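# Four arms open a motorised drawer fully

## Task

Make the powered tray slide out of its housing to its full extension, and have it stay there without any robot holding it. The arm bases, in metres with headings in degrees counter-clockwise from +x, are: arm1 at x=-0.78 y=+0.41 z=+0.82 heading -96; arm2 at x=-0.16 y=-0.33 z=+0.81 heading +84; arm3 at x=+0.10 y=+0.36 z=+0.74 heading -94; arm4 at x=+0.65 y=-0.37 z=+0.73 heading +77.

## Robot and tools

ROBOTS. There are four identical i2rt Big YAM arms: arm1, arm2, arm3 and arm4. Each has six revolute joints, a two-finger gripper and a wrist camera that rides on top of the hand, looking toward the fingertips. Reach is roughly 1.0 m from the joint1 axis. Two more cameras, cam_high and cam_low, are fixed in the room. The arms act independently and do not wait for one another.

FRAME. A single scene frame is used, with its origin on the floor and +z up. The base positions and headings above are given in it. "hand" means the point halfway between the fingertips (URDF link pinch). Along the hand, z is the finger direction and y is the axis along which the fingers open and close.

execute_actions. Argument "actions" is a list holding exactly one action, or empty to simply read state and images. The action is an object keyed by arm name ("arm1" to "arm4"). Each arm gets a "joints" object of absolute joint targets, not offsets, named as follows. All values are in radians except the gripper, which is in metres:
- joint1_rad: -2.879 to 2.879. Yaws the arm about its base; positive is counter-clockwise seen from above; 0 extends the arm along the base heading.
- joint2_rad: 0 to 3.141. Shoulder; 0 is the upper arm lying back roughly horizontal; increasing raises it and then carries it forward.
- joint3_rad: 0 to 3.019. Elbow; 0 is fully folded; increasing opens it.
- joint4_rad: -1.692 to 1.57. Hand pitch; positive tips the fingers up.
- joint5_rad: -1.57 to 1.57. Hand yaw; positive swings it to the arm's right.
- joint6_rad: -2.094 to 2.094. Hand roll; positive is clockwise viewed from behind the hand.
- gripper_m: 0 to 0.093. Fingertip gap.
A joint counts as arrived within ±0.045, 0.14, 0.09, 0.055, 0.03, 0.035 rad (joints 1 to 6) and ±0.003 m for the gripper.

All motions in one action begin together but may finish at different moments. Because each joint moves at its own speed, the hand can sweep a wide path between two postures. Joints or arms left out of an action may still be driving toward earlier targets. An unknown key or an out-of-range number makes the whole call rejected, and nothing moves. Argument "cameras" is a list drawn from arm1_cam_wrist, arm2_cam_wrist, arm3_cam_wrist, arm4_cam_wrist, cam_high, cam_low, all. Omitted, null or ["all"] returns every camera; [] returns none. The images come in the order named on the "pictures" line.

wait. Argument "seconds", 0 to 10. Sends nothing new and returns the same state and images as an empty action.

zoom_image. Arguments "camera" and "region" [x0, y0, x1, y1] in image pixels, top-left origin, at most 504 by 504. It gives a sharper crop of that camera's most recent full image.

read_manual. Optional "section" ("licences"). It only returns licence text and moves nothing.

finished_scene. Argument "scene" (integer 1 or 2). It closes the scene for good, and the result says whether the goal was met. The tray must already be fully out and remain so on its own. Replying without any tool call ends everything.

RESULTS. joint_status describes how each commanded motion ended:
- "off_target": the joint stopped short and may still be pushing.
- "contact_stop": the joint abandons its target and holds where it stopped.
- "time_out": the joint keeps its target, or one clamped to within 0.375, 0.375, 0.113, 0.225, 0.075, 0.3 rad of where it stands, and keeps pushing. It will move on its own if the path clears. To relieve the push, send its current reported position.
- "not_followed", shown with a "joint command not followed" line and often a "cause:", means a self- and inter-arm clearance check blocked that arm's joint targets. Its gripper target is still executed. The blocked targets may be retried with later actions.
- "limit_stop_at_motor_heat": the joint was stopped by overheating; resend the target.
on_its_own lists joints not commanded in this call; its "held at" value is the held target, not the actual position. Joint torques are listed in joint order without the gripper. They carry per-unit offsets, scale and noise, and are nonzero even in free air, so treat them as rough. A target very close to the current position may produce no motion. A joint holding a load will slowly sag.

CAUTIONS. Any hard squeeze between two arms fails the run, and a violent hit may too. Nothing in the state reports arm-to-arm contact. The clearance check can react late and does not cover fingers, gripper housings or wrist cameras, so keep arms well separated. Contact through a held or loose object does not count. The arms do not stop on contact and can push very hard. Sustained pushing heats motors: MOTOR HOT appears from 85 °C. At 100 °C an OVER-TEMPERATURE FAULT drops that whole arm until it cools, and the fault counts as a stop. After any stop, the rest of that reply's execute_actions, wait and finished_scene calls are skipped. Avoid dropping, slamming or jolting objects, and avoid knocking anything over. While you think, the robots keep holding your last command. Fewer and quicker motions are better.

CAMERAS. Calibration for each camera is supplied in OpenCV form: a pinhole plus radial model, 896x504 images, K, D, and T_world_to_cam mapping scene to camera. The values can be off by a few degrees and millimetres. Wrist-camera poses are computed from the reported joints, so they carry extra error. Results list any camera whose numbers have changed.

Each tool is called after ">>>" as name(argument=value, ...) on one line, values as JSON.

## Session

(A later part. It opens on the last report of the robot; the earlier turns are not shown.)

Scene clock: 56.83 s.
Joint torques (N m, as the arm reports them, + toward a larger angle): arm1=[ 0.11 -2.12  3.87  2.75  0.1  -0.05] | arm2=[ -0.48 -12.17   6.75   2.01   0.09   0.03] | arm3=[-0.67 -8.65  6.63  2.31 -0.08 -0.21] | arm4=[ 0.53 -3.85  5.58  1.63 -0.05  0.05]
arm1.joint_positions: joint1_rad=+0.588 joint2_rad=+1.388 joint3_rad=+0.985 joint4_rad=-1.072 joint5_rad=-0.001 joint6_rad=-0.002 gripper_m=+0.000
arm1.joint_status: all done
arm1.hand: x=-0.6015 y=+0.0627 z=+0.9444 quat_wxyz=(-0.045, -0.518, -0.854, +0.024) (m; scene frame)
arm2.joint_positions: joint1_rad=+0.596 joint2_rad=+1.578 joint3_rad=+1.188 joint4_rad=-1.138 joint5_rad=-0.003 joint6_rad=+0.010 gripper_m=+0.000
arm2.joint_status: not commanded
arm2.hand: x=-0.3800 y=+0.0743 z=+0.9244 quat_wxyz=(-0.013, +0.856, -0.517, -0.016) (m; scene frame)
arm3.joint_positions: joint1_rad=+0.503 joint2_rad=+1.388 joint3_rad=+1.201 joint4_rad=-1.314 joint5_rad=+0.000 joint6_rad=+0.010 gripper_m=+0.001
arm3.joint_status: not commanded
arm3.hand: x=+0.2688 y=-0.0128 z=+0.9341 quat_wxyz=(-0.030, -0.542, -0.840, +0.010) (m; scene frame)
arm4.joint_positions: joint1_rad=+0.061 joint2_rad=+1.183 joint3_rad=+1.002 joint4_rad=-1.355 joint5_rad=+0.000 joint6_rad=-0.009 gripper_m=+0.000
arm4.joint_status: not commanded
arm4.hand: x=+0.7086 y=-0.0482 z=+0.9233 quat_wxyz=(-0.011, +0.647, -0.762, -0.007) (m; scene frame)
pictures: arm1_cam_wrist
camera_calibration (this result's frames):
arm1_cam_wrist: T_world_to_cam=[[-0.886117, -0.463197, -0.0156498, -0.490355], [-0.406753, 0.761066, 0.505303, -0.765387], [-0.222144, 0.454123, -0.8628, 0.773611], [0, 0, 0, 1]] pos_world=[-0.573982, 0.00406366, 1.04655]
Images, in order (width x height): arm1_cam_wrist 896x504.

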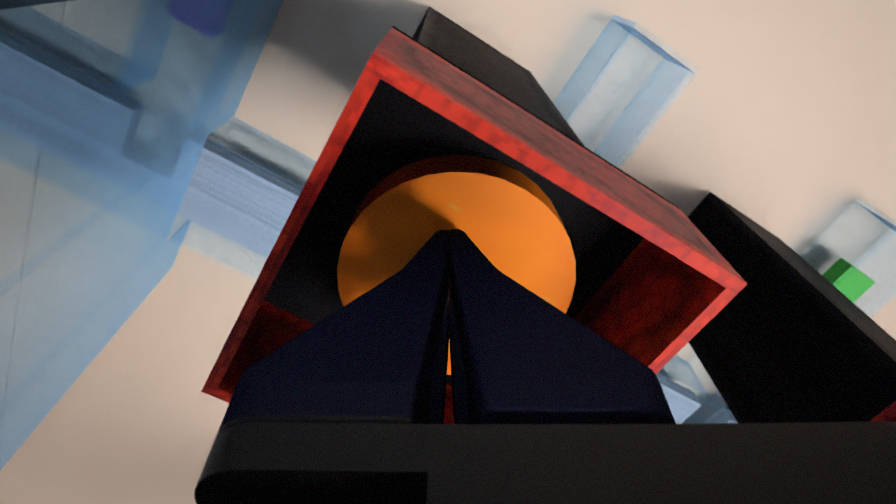

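>>> wait(seconds=5)

Scene clock: 61.93 s.
Joint torques (N m, as the arm reports them, + toward a larger angle): arm1=[ 0.1  -1.94  3.91  2.81  0.09 -0.05] | arm2=[ -0.68 -11.97   6.81   2.     0.08   0.01] | arm3=[-0.53 -8.59  6.64  2.31 -0.08 -0.21] | arm4=[ 0.53 -3.84  5.59  1.63 -0.05  0.05]
arm1.joint_positions: joint1_rad=+0.588 joint2_rad=+1.388 joint3_rad=+0.985 joint4_rad=-1.072 joint5_rad=-0.001 joint6_rad=-0.002 gripper_m=+0.000
arm1.joint_status: all done
arm1.hand: x=-0.6015 y=+0.0627 z=+0.9444 quat_wxyz=(-0.045, -0.518, -0.854, +0.024) (m; scene frame)
arm2.joint_positions: joint1_rad=+0.596 joint2_rad=+1.578 joint3_rad=+1.188 joint4_rad=-1.138 joint5_rad=-0.003 joint6_rad=+0.010 gripper_m=+0.000
arm2.joint_status: not commanded
arm2.hand: x=-0.3800 y=+0.0743 z=+0.9244 quat_wxyz=(-0.013, +0.856, -0.517, -0.016) (m; scene frame)
arm3.joint_positions: joint1_rad=+0.503 joint2_rad=+1.388 joint3_rad=+1.201 joint4_rad=-1.314 joint5_rad=+0.000 joint6_rad=+0.010 gripper_m=+0.001
arm3.joint_status: not commanded
arm3.hand: x=+0.2688 y=-0.0128 z=+0.9341 quat_wxyz=(-0.030, -0.542, -0.840, +0.010) (m; scene frame)
arm4.joint_positions: joint1_rad=+0.061 joint2_rad=+1.183 joint3_rad=+1.002 joint4_rad=-1.355 joint5_rad=+0.000 joint6_rad=-0.009 gripper_m=+0.000
arm4.joint_status: not commanded
arm4.hand: x=+0.7086 y=-0.0482 z=+0.9233 quat_wxyz=(-0.011, +0.647, -0.762, -0.007) (m; scene frame)
wait: 5.00 s; at rest by 0.17 s
pictures: arm1_cam_wrist, arm2_cam_wrist, arm3_cam_wrist, arm4_cam_wrist, cam_high, cam_low
camera_calibration (this result's frames):
arm1_cam_wrist: T_world_to_cam=[[-0.886117, -0.463197, -0.0156498, -0.490355], [-0.406753, 0.761066, 0.505303, -0.765387], [-0.222144, 0.454123, -0.8628, 0.773611], [0, 0, 0, 1]] pos_world=[-0.573982, 0.00406366, 1.04655]
arm2_cam_wrist: T_world_to_cam=[[0.882198, 0.470512, 0.018578, 0.281145], [0.38098, -0.736402, 0.559077, -0.312999], [0.276733, -0.486138, -0.828908, 1.03519], [0, 0, 0, 1]] pos_world=[-0.415251, 0.140471, 1.02785]
arm3_cam_wrist: T_world_to_cam=[[-0.91183, -0.410107, -0.019475, 0.254752], [-0.354929, 0.763528, 0.539491, -0.397668], [-0.206379, 0.498836, -0.841766, 0.975938], [0, 0, 0, 1]] pos_world=[0.29256, -0.078727, 1.04101]
arm4_cam_wrist: T_world_to_cam=[[0.986971, -0.160179, 0.0151744, -0.723075], [-0.140115, -0.80931, 0.570426, -0.460622], [-0.0790893, -0.56512, -0.821209, 0.911577], [0, 0, 0, 1]] pos_world=[0.72121, 0.0265441, 1.02232]
Images, in order (width x height): arm1_cam_wrist 896x504, arm2_cam_wrist 896x504, arm3_cam_wrist 896x504, arm4_cam_wrist 896x504, cam_high 896x504, cam_low 896x504.

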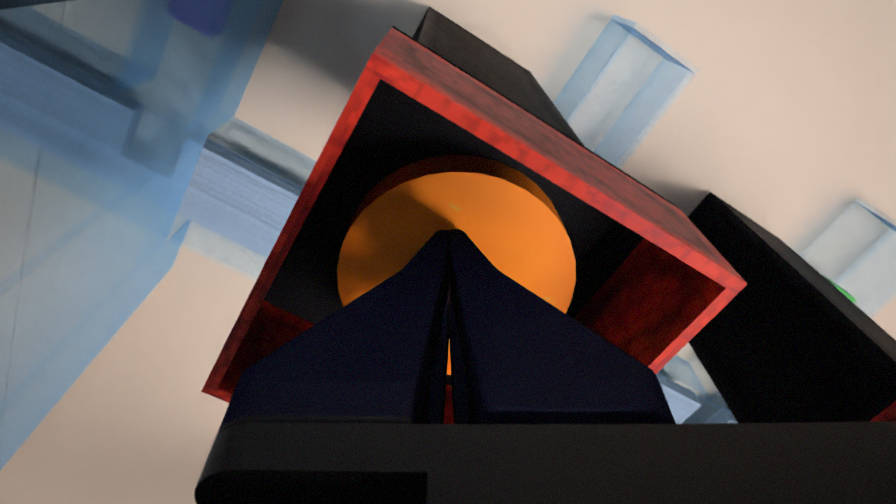

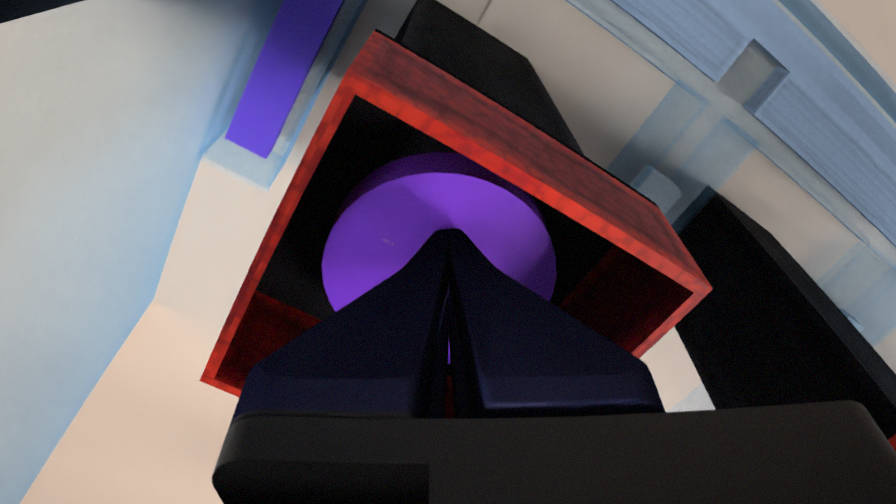

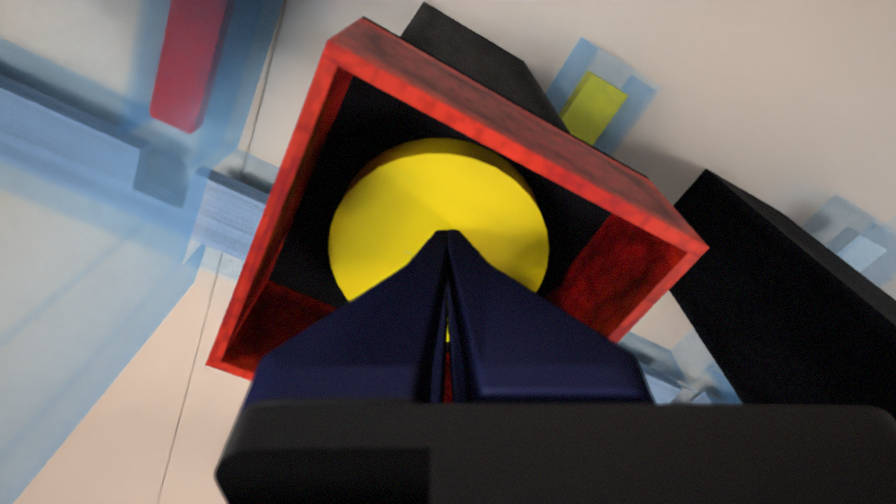

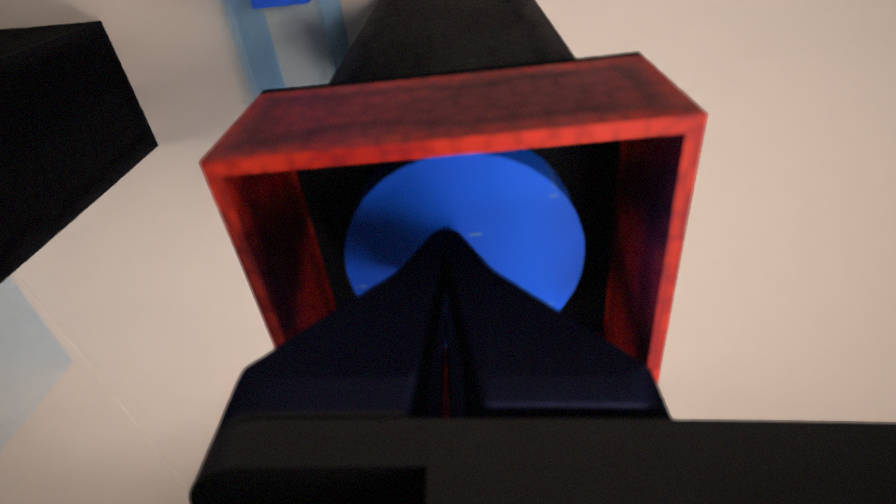

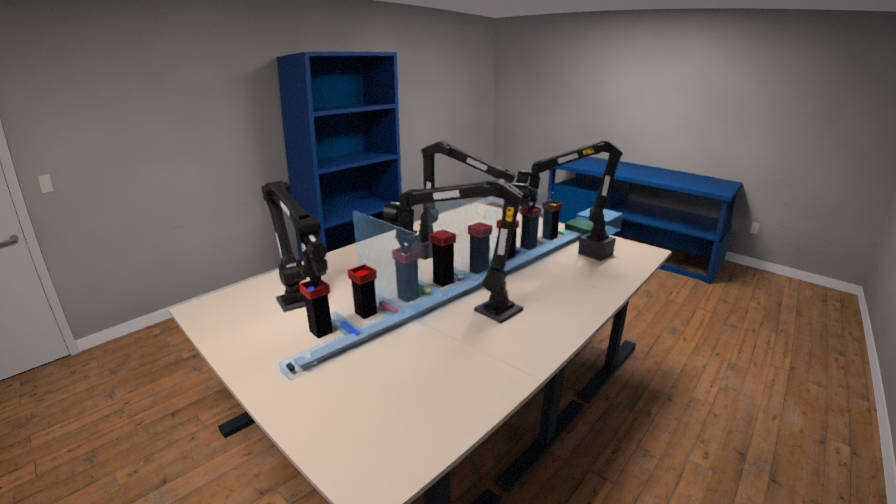

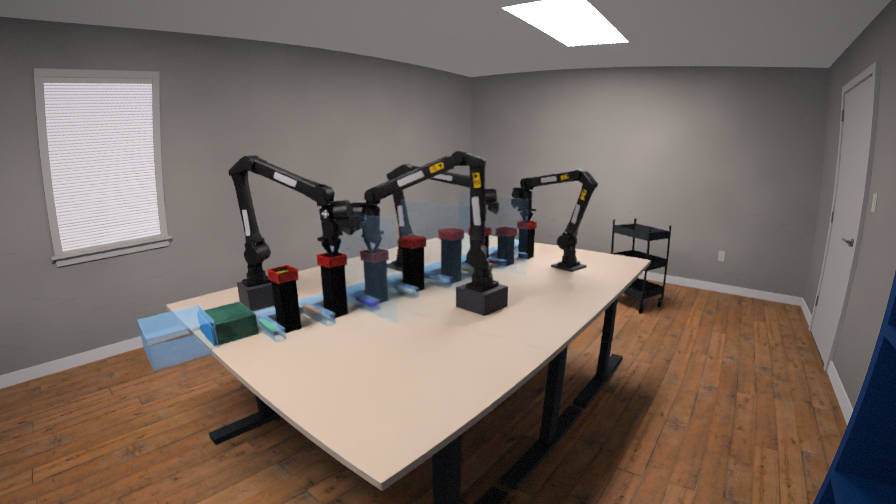

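>>> execute_actions(actions=[], cameras=["cam_high", "cam_low"])

Scene clock: 62.40 s.
Joint torques (N m, as the arm reports them, + toward a larger angle): arm1=[ 0.01 -1.93  3.85  2.78  0.1  -0.05] | arm2=[ -0.09 -11.88   6.69   2.11   0.07  -0.02] | arm3=[-0.69 -8.71  6.61  2.35 -0.08 -0.22] | arm4=[ 0.51 -3.83  5.58  1.63 -0.05  0.06]
arm1.joint_positions: joint1_rad=+0.588 joint2_rad=+1.388 joint3_rad=+0.985 joint4_rad=-1.072 joint5_rad=-0.001 joint6_rad=-0.002 gripper_m=+0.000
arm1.joint_status: all done
arm1.hand: x=-0.6015 y=+0.0627 z=+0.9444 quat_wxyz=(-0.045, -0.518, -0.854, +0.024) (m; scene frame)
arm2.joint_positions: joint1_rad=+0.596 joint2_rad=+1.578 joint3_rad=+1.188 joint4_rad=-1.138 joint5_rad=-0.003 joint6_rad=+0.010 gripper_m=+0.000
arm2.joint_status: not commanded
arm2.hand: x=-0.3800 y=+0.0743 z=+0.9244 quat_wxyz=(-0.013, +0.856, -0.517, -0.016) (m; scene frame)
arm3.joint_positions: joint1_rad=+0.503 joint2_rad=+1.388 joint3_rad=+1.201 joint4_rad=-1.314 joint5_rad=+0.000 joint6_rad=+0.010 gripper_m=+0.001
arm3.joint_status: not commanded
arm3.hand: x=+0.2688 y=-0.0128 z=+0.9341 quat_wxyz=(-0.030, -0.542, -0.840, +0.010) (m; scene frame)
arm4.joint_positions: joint1_rad=+0.061 joint2_rad=+1.183 joint3_rad=+1.002 joint4_rad=-1.355 joint5_rad=+0.000 joint6_rad=-0.009 gripper_m=+0.000
arm4.joint_status: not commanded
arm4.hand: x=+0.7086 y=-0.0482 z=+0.9233 quat_wxyz=(-0.011, +0.647, -0.762, -0.007) (m; scene frame)
pictures: cam_high, cam_low
Images, in order (width x height): cam_high 896x504, cam_low 896x504.

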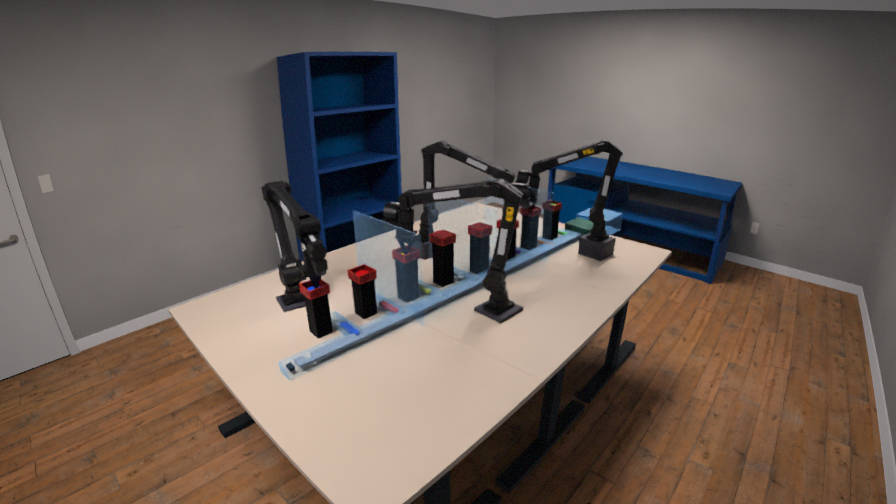

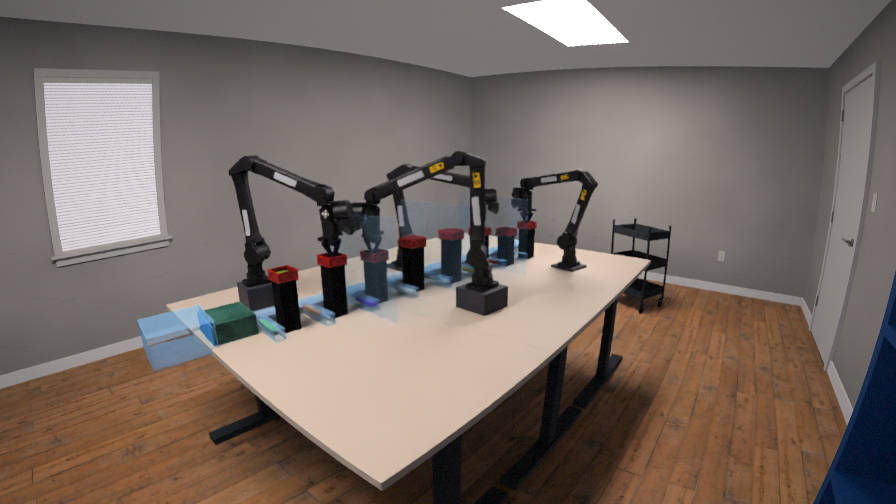

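>>> zoom_image(camera="cam_low", region=[120, 240, 420, 400])

Region (120, 240, 420, 400) of cam_low's 896x504 image, scaled by 1.680, with more detail than that image has; it fills the top 269 rows of this view, and the rest is white.

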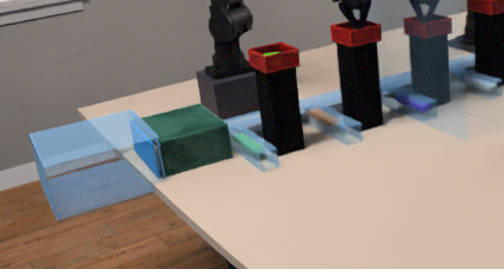

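>>> execute_actions(actions=[], cameras=["cam_high", "cam_low"])

Scene clock: 63.73 s.
Joint torques (N m, as the arm reports them, + toward a larger angle): arm1=[ 0.19 -1.99  3.88  2.78  0.09 -0.05] | arm2=[ -0.37 -11.75   6.77   2.05   0.08  -0.01] | arm3=[-0.67 -8.61  6.6   2.31 -0.08 -0.21] | arm4=[ 0.51 -3.84  5.59  1.62 -0.05  0.05]
arm1.joint_positions: joint1_rad=+0.588 joint2_rad=+1.388 joint3_rad=+0.985 joint4_rad=-1.072 joint5_rad=-0.001 joint6_rad=-0.002 gripper_m=+0.000
arm1.joint_status: all done
arm1.hand: x=-0.6015 y=+0.0627 z=+0.9444 quat_wxyz=(-0.045, -0.518, -0.854, +0.024) (m; scene frame)
arm2.joint_positions: joint1_rad=+0.596 joint2_rad=+1.578 joint3_rad=+1.188 joint4_rad=-1.138 joint5_rad=-0.003 joint6_rad=+0.010 gripper_m=+0.000
arm2.joint_status: not commanded
arm2.hand: x=-0.3800 y=+0.0743 z=+0.9244 quat_wxyz=(-0.013, +0.856, -0.517, -0.016) (m; scene frame)
arm3.joint_positions: joint1_rad=+0.503 joint2_rad=+1.388 joint3_rad=+1.201 joint4_rad=-1.314 joint5_rad=+0.000 joint6_rad=+0.010 gripper_m=+0.001
arm3.joint_status: not commanded
arm3.hand: x=+0.2688 y=-0.0128 z=+0.9341 quat_wxyz=(-0.030, -0.542, -0.840, +0.010) (m; scene frame)
arm4.joint_positions: joint1_rad=+0.061 joint2_rad=+1.183 joint3_rad=+1.002 joint4_rad=-1.355 joint5_rad=+0.000 joint6_rad=-0.009 gripper_m=+0.000
arm4.joint_status: not commanded
arm4.hand: x=+0.7086 y=-0.0482 z=+0.9233 quat_wxyz=(-0.011, +0.647, -0.762, -0.007) (m; scene frame)
pictures: cam_high, cam_low
Images, in order (width x height): cam_high 896x504, cam_low 896x504.

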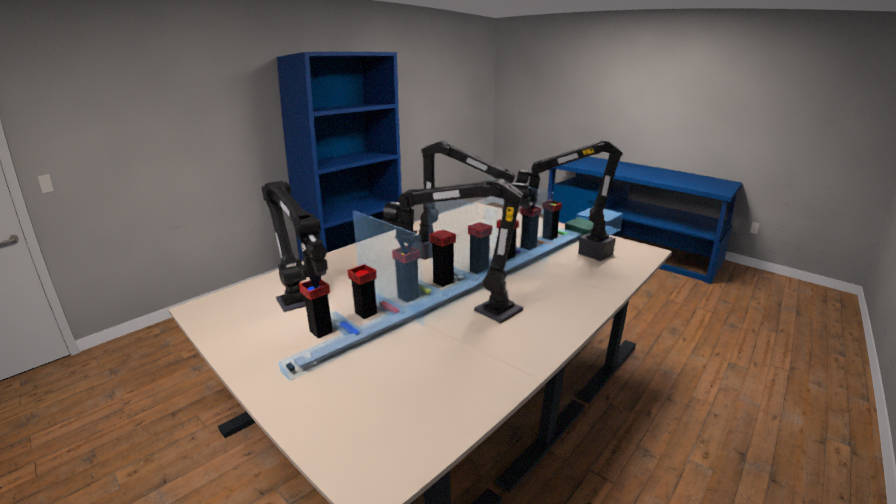

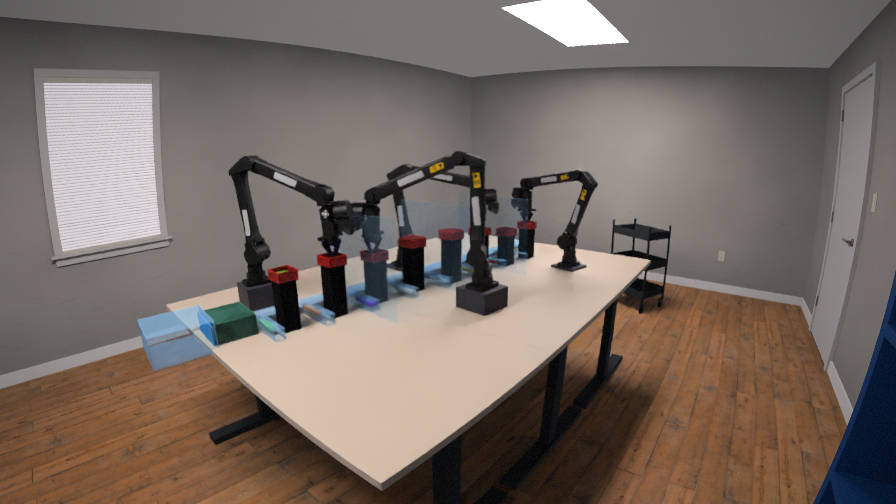

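>>> zoom_image(camera="cam_low", region=[120, 240, 420, 400])

>>> zoom_image(camera="cam_high", region=[270, 260, 470, 390])

Region (120, 240, 420, 400) of cam_low's 896x504 image, scaled by 1.680, with more detail than that image has; it fills the top 269 rows of this view, and the rest is white.

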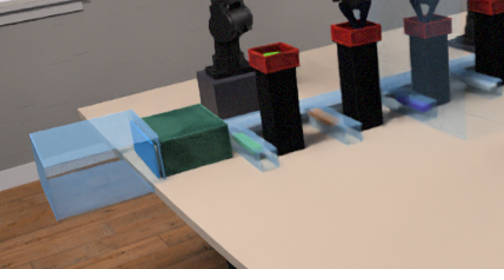

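Region (270, 260, 470, 390) of cam_high's 896x504 image, scaled by 2.520, with more detail than that image has; it fills the top 328 rows of this view, and the rest is white.

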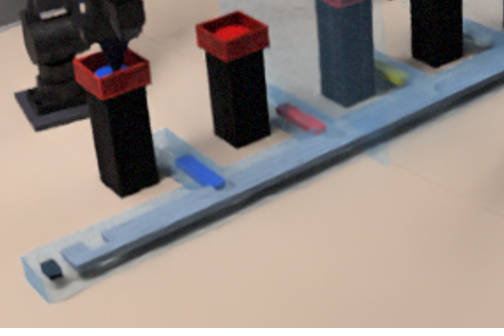

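>>> wait(seconds=1.5)

Scene clock: 65.43 s.
Joint torques (N m, as the arm reports them, + toward a larger angle): arm1=[ 0.24 -2.21  3.9   2.79  0.09 -0.06] | arm2=[ -0.24 -12.     6.78   2.03   0.08   0.03] | arm3=[-0.65 -8.68  6.63  2.31 -0.08 -0.21] | arm4=[ 0.57 -3.84  5.59  1.65 -0.05  0.05]
arm1.joint_positions: joint1_rad=+0.588 joint2_rad=+1.388 joint3_rad=+0.985 joint4_rad=-1.072 joint5_rad=-0.001 joint6_rad=-0.002 gripper_m=+0.000
arm1.joint_status: all done
arm1.hand: x=-0.6015 y=+0.0627 z=+0.9444 quat_wxyz=(-0.045, -0.518, -0.854, +0.024) (m; scene frame)
arm2.joint_positions: joint1_rad=+0.596 joint2_rad=+1.578 joint3_rad=+1.188 joint4_rad=-1.138 joint5_rad=-0.003 joint6_rad=+0.010 gripper_m=+0.000
arm2.joint_status: not commanded
arm2.hand: x=-0.3800 y=+0.0743 z=+0.9244 quat_wxyz=(-0.013, +0.856, -0.517, -0.016) (m; scene frame)
arm3.joint_positions: joint1_rad=+0.503 joint2_rad=+1.388 joint3_rad=+1.201 joint4_rad=-1.314 joint5_rad=+0.000 joint6_rad=+0.010 gripper_m=+0.001
arm3.joint_status: not commanded
arm3.hand: x=+0.2688 y=-0.0128 z=+0.9341 quat_wxyz=(-0.030, -0.542, -0.840, +0.010) (m; scene frame)
arm4.joint_positions: joint1_rad=+0.061 joint2_rad=+1.183 joint3_rad=+1.002 joint4_rad=-1.355 joint5_rad=+0.000 joint6_rad=-0.009 gripper_m=+0.000
arm4.joint_status: not commanded
arm4.hand: x=+0.7086 y=-0.0482 z=+0.9233 quat_wxyz=(-0.011, +0.647, -0.762, -0.007) (m; scene frame)
wait: 1.50 s; at rest by 0.07 s
pictures: arm1_cam_wrist, arm2_cam_wrist, arm3_cam_wrist, arm4_cam_wrist, cam_high, cam_low
camera_calibration (this result's frames):
arm1_cam_wrist: T_world_to_cam=[[-0.886117, -0.463197, -0.0156498, -0.490355], [-0.406753, 0.761066, 0.505303, -0.765387], [-0.222144, 0.454123, -0.8628, 0.773611], [0, 0, 0, 1]] pos_world=[-0.573982, 0.00406366, 1.04655]
arm2_cam_wrist: T_world_to_cam=[[0.882198, 0.470512, 0.018578, 0.281145], [0.38098, -0.736402, 0.559077, -0.312999], [0.276733, -0.486138, -0.828908, 1.03519], [0, 0, 0, 1]] pos_world=[-0.415251, 0.140471, 1.02785]
arm3_cam_wrist: T_world_to_cam=[[-0.91183, -0.410107, -0.019475, 0.254752], [-0.354929, 0.763528, 0.539491, -0.397668], [-0.206379, 0.498836, -0.841766, 0.975938], [0, 0, 0, 1]] pos_world=[0.29256, -0.078727, 1.04101]
arm4_cam_wrist: T_world_to_cam=[[0.986971, -0.160179, 0.0151744, -0.723075], [-0.140115, -0.80931, 0.570426, -0.460622], [-0.0790893, -0.56512, -0.821209, 0.911577], [0, 0, 0, 1]] pos_world=[0.72121, 0.0265441, 1.02232]
Images, in order (width x height): arm1_cam_wrist 896x504, arm2_cam_wrist 896x504, arm3_cam_wrist 896x504, arm4_cam_wrist 896x504, cam_high 896x504, cam_low 896x504.

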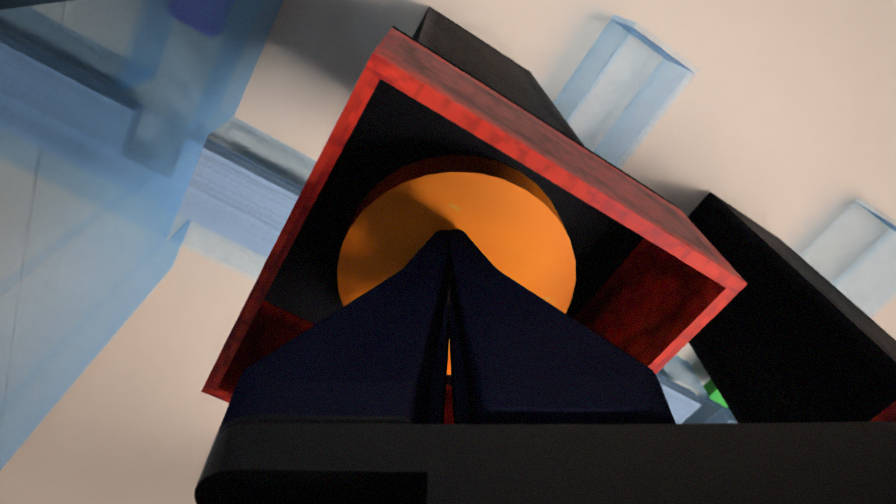

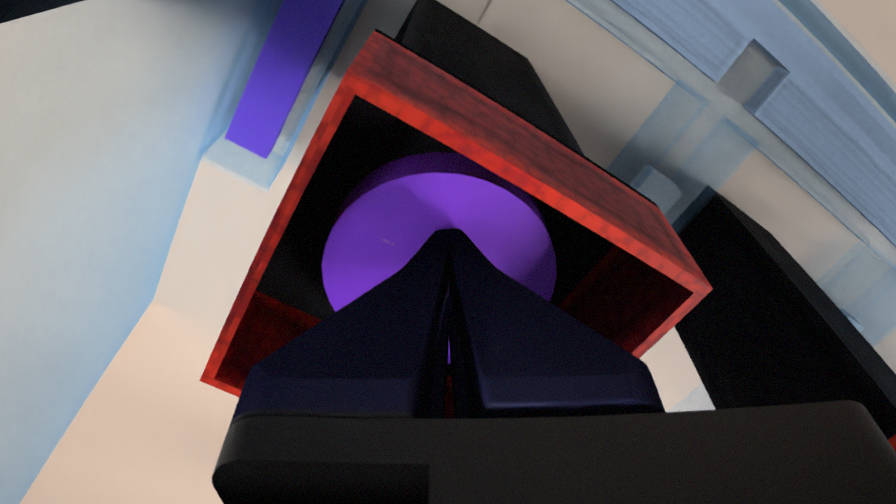

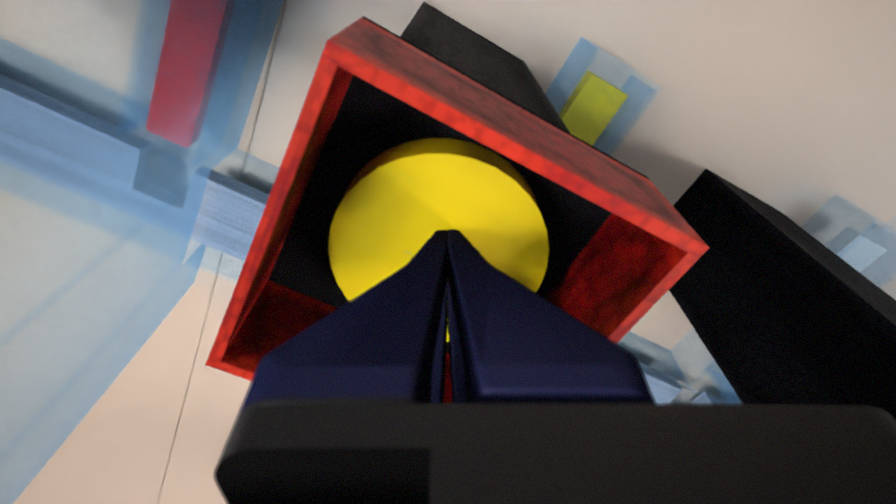

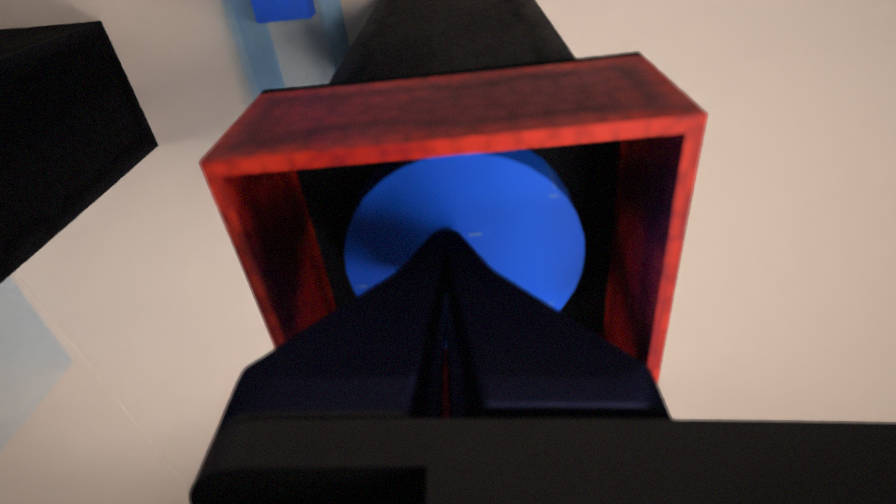

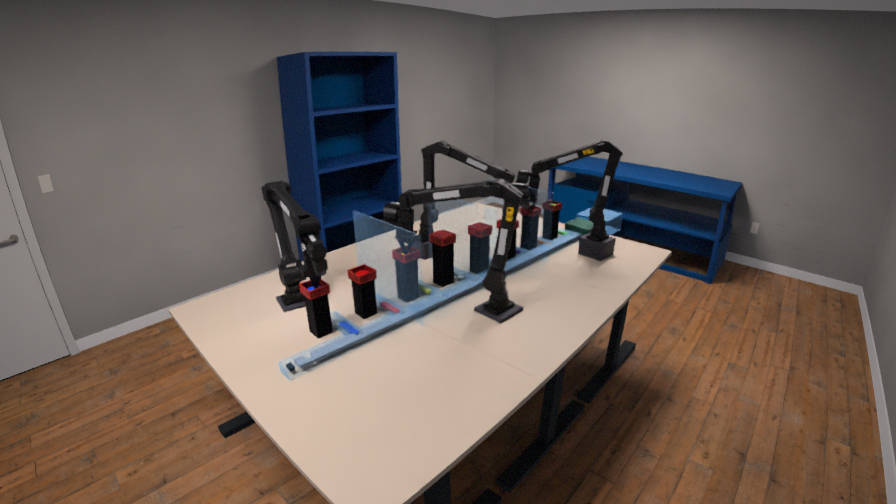

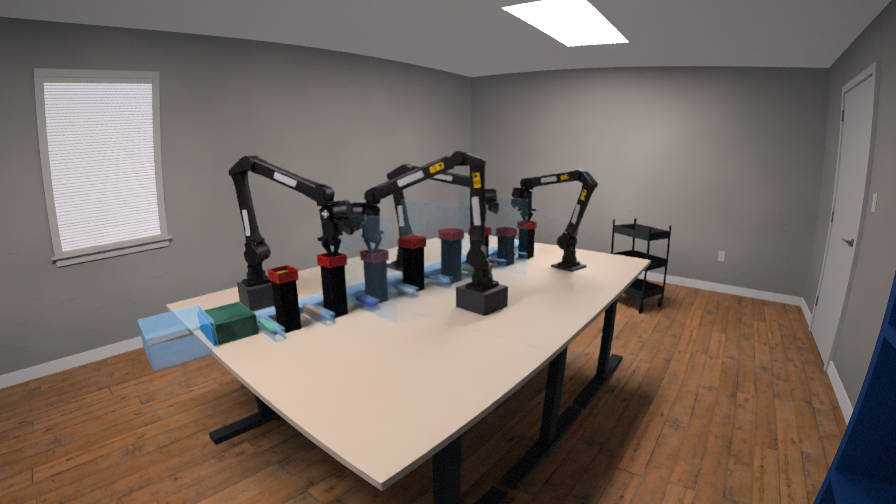

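>>> execute_actions(actions=[], cameras=["arm1_cam_wrist", "arm4_cam_wrist"])

Scene clock: 65.73 s.
Joint torques (N m, as the arm reports them, + toward a larger angle): arm1=[ 0.18 -2.09  3.9   2.78  0.09 -0.05] | arm2=[ -0.61 -12.14   6.65   2.07   0.11   0.02] | arm3=[-0.55 -8.66  6.63  2.3  -0.07 -0.22] | arm4=[ 0.54 -3.82  5.59  1.64 -0.05  0.06]
arm1.joint_positions: joint1_rad=+0.588 joint2_rad=+1.388 joint3_rad=+0.985 joint4_rad=-1.072 joint5_rad=-0.001 joint6_rad=-0.002 gripper_m=+0.000
arm1.joint_status: all done
arm1.hand: x=-0.6015 y=+0.0627 z=+0.9444 quat_wxyz=(-0.045, -0.518, -0.854, +0.024) (m; scene frame)
arm2.joint_positions: joint1_rad=+0.596 joint2_rad=+1.578 joint3_rad=+1.188 joint4_rad=-1.138 joint5_rad=-0.003 joint6_rad=+0.010 gripper_m=+0.000
arm2.joint_status: not commanded
arm2.hand: x=-0.3800 y=+0.0743 z=+0.9244 quat_wxyz=(-0.013, +0.856, -0.517, -0.016) (m; scene frame)
arm3.joint_positions: joint1_rad=+0.503 joint2_rad=+1.388 joint3_rad=+1.201 joint4_rad=-1.314 joint5_rad=+0.000 joint6_rad=+0.010 gripper_m=+0.001
arm3.joint_status: not commanded
arm3.hand: x=+0.2688 y=-0.0128 z=+0.9341 quat_wxyz=(-0.030, -0.542, -0.840, +0.010) (m; scene frame)
arm4.joint_positions: joint1_rad=+0.061 joint2_rad=+1.183 joint3_rad=+1.002 joint4_rad=-1.355 joint5_rad=+0.000 joint6_rad=-0.009 gripper_m=+0.000
arm4.joint_status: not commanded
arm4.hand: x=+0.7086 y=-0.0482 z=+0.9233 quat_wxyz=(-0.011, +0.647, -0.762, -0.007) (m; scene frame)
pictures: arm1_cam_wrist, arm4_cam_wrist
camera_calibration (this result's frames):
arm1_cam_wrist: T_world_to_cam=[[-0.886117, -0.463197, -0.0156498, -0.490355], [-0.406753, 0.761066, 0.505303, -0.765387], [-0.222144, 0.454123, -0.8628, 0.773611], [0, 0, 0, 1]] pos_world=[-0.573982, 0.00406366, 1.04655]
arm4_cam_wrist: T_world_to_cam=[[0.986971, -0.160179, 0.0151744, -0.723075], [-0.140115, -0.80931, 0.570426, -0.460622], [-0.0790893, -0.56512, -0.821209, 0.911577], [0, 0, 0, 1]] pos_world=[0.72121, 0.0265441, 1.02232]
Images, in order (width x height): arm1_cam_wrist 896x504, arm4_cam_wrist 896x504.

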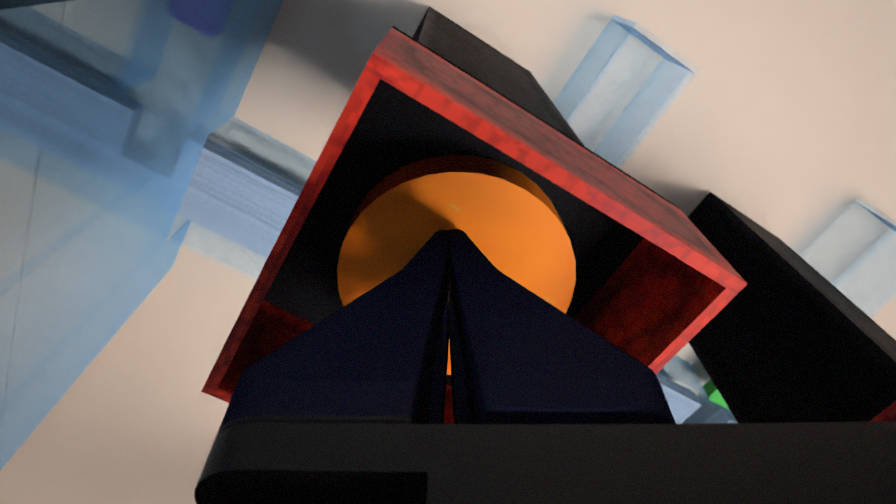

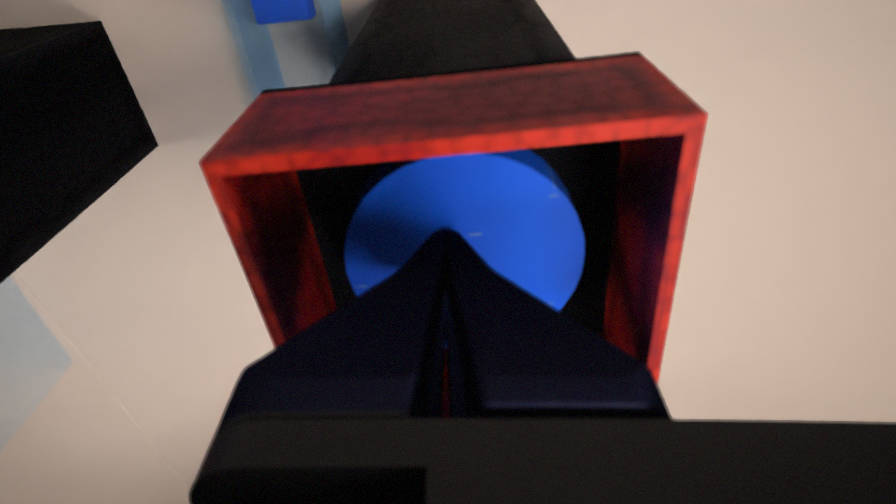

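>>> wait(seconds=10)

Scene clock: 76.00 s.
Joint torques (N m, as the arm reports them, + toward a larger angle): arm1=[ 0.18 -2.    3.88  2.8   0.09 -0.06] | arm2=[ -0.37 -11.41   6.6    2.08   0.08   0.01] | arm3=[-0.68 -8.58  6.62  2.3  -0.08 -0.21] | arm4=[ 0.55 -3.89  5.59  1.64 -0.04  0.06]
arm1.joint_positions: joint1_rad=+0.588 joint2_rad=+1.388 joint3_rad=+0.985 joint4_rad=-1.072 joint5_rad=-0.001 joint6_rad=-0.002 gripper_m=+0.000
arm1.joint_status: all done
arm1.hand: x=-0.6015 y=+0.0627 z=+0.9444 quat_wxyz=(-0.045, -0.518, -0.854, +0.024) (m; scene frame)
arm2.joint_positions: joint1_rad=+0.596 joint2_rad=+1.578 joint3_rad=+1.188 joint4_rad=-1.138 joint5_rad=-0.003 joint6_rad=+0.010 gripper_m=+0.000
arm2.joint_status: not commanded
arm2.hand: x=-0.3800 y=+0.0743 z=+0.9244 quat_wxyz=(-0.013, +0.856, -0.517, -0.016) (m; scene frame)
arm3.joint_positions: joint1_rad=+0.503 joint2_rad=+1.388 joint3_rad=+1.201 joint4_rad=-1.314 joint5_rad=+0.000 joint6_rad=+0.010 gripper_m=+0.001
arm3.joint_status: not commanded
arm3.hand: x=+0.2688 y=-0.0128 z=+0.9341 quat_wxyz=(-0.030, -0.542, -0.840, +0.010) (m; scene frame)
arm4.joint_positions: joint1_rad=+0.061 joint2_rad=+1.183 joint3_rad=+1.002 joint4_rad=-1.355 joint5_rad=+0.000 joint6_rad=-0.009 gripper_m=+0.000
arm4.joint_status: not commanded
arm4.hand: x=+0.7086 y=-0.0482 z=+0.9233 quat_wxyz=(-0.011, +0.647, -0.762, -0.007) (m; scene frame)
wait: 10.00 s; at rest from the start
pictures: arm1_cam_wrist, arm2_cam_wrist, arm3_cam_wrist, arm4_cam_wrist, cam_high, cam_low
camera_calibration (this result's frames):
arm1_cam_wrist: T_world_to_cam=[[-0.886117, -0.463197, -0.0156498, -0.490355], [-0.406753, 0.761066, 0.505303, -0.765387], [-0.222144, 0.454123, -0.8628, 0.773611], [0, 0, 0, 1]] pos_world=[-0.573982, 0.00406366, 1.04655]
arm2_cam_wrist: T_world_to_cam=[[0.882198, 0.470512, 0.018578, 0.281145], [0.38098, -0.736402, 0.559077, -0.312999], [0.276733, -0.486138, -0.828908, 1.03519], [0, 0, 0, 1]] pos_world=[-0.415251, 0.140471, 1.02785]
arm3_cam_wrist: T_world_to_cam=[[-0.91183, -0.410107, -0.019475, 0.254752], [-0.354929, 0.763528, 0.539491, -0.397668], [-0.206379, 0.498836, -0.841766, 0.975938], [0, 0, 0, 1]] pos_world=[0.29256, -0.078727, 1.04101]
arm4_cam_wrist: T_world_to_cam=[[0.986971, -0.160179, 0.0151744, -0.723075], [-0.140115, -0.80931, 0.570426, -0.460622], [-0.0790893, -0.56512, -0.821209, 0.911577], [0, 0, 0, 1]] pos_world=[0.72121, 0.0265441, 1.02232]
Images, in order (width x height): arm1_cam_wrist 896x504, arm2_cam_wrist 896x504, arm3_cam_wrist 896x504, arm4_cam_wrist 896x504, cam_high 896x504, cam_low 896x504.

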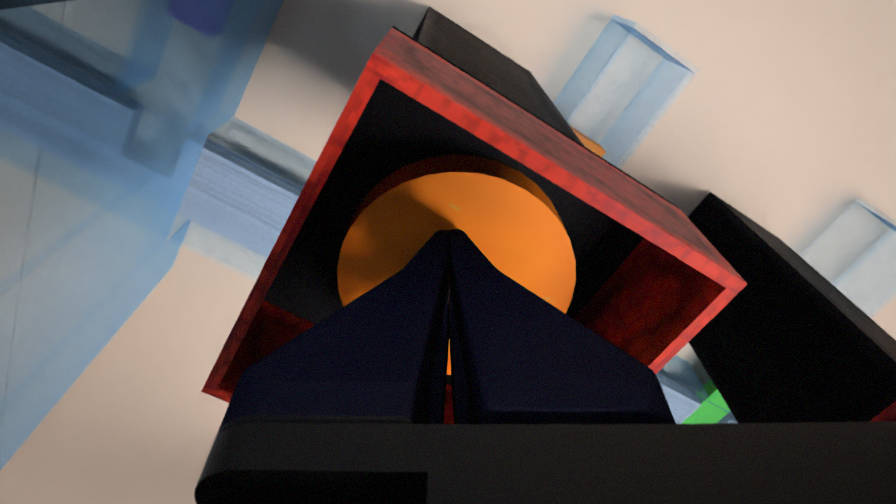

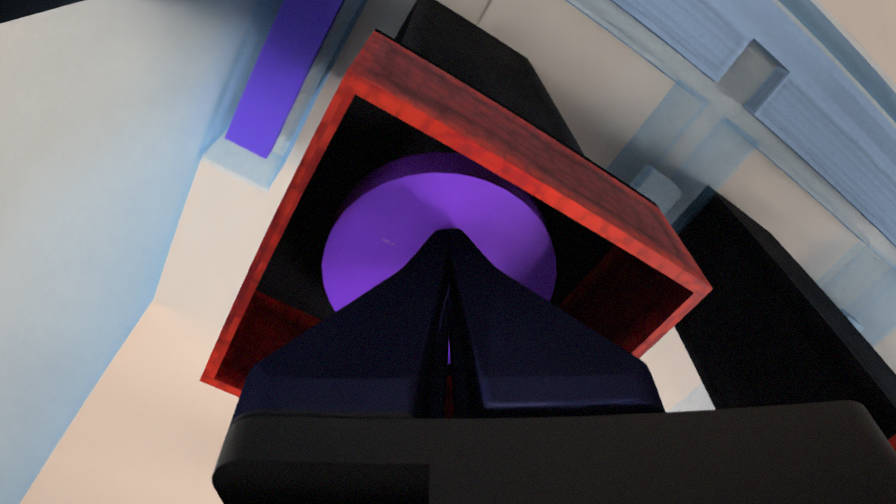

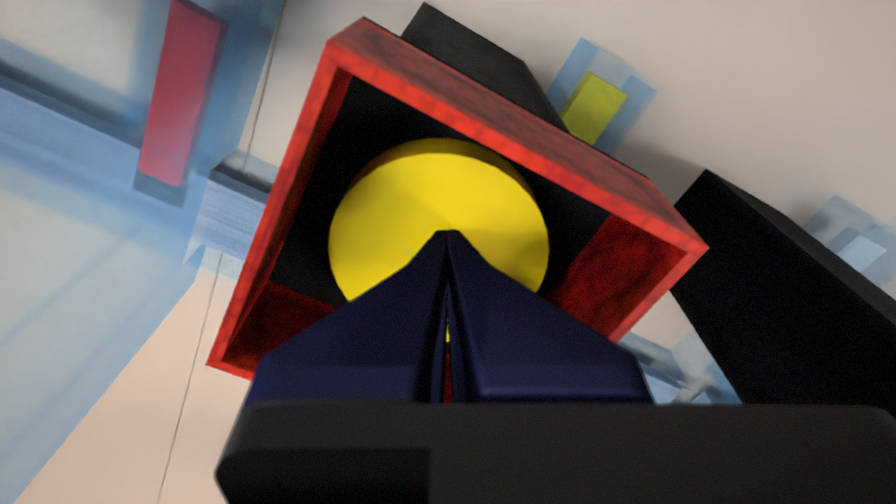

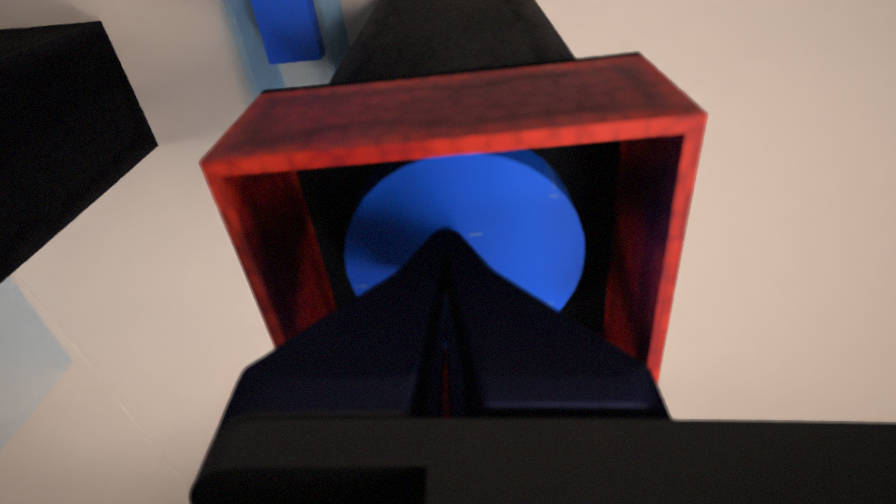

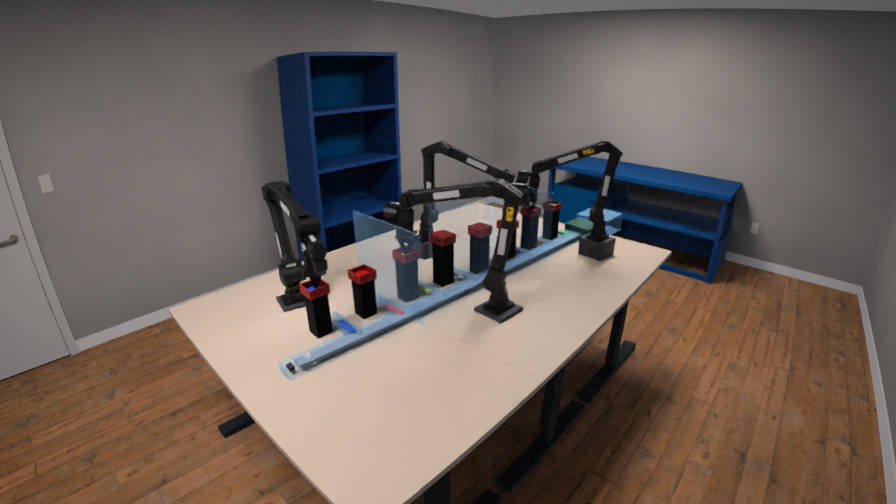

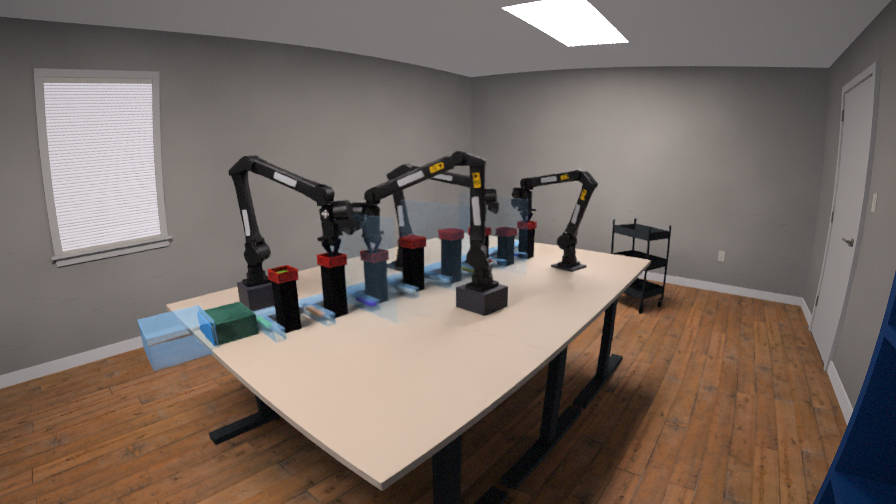

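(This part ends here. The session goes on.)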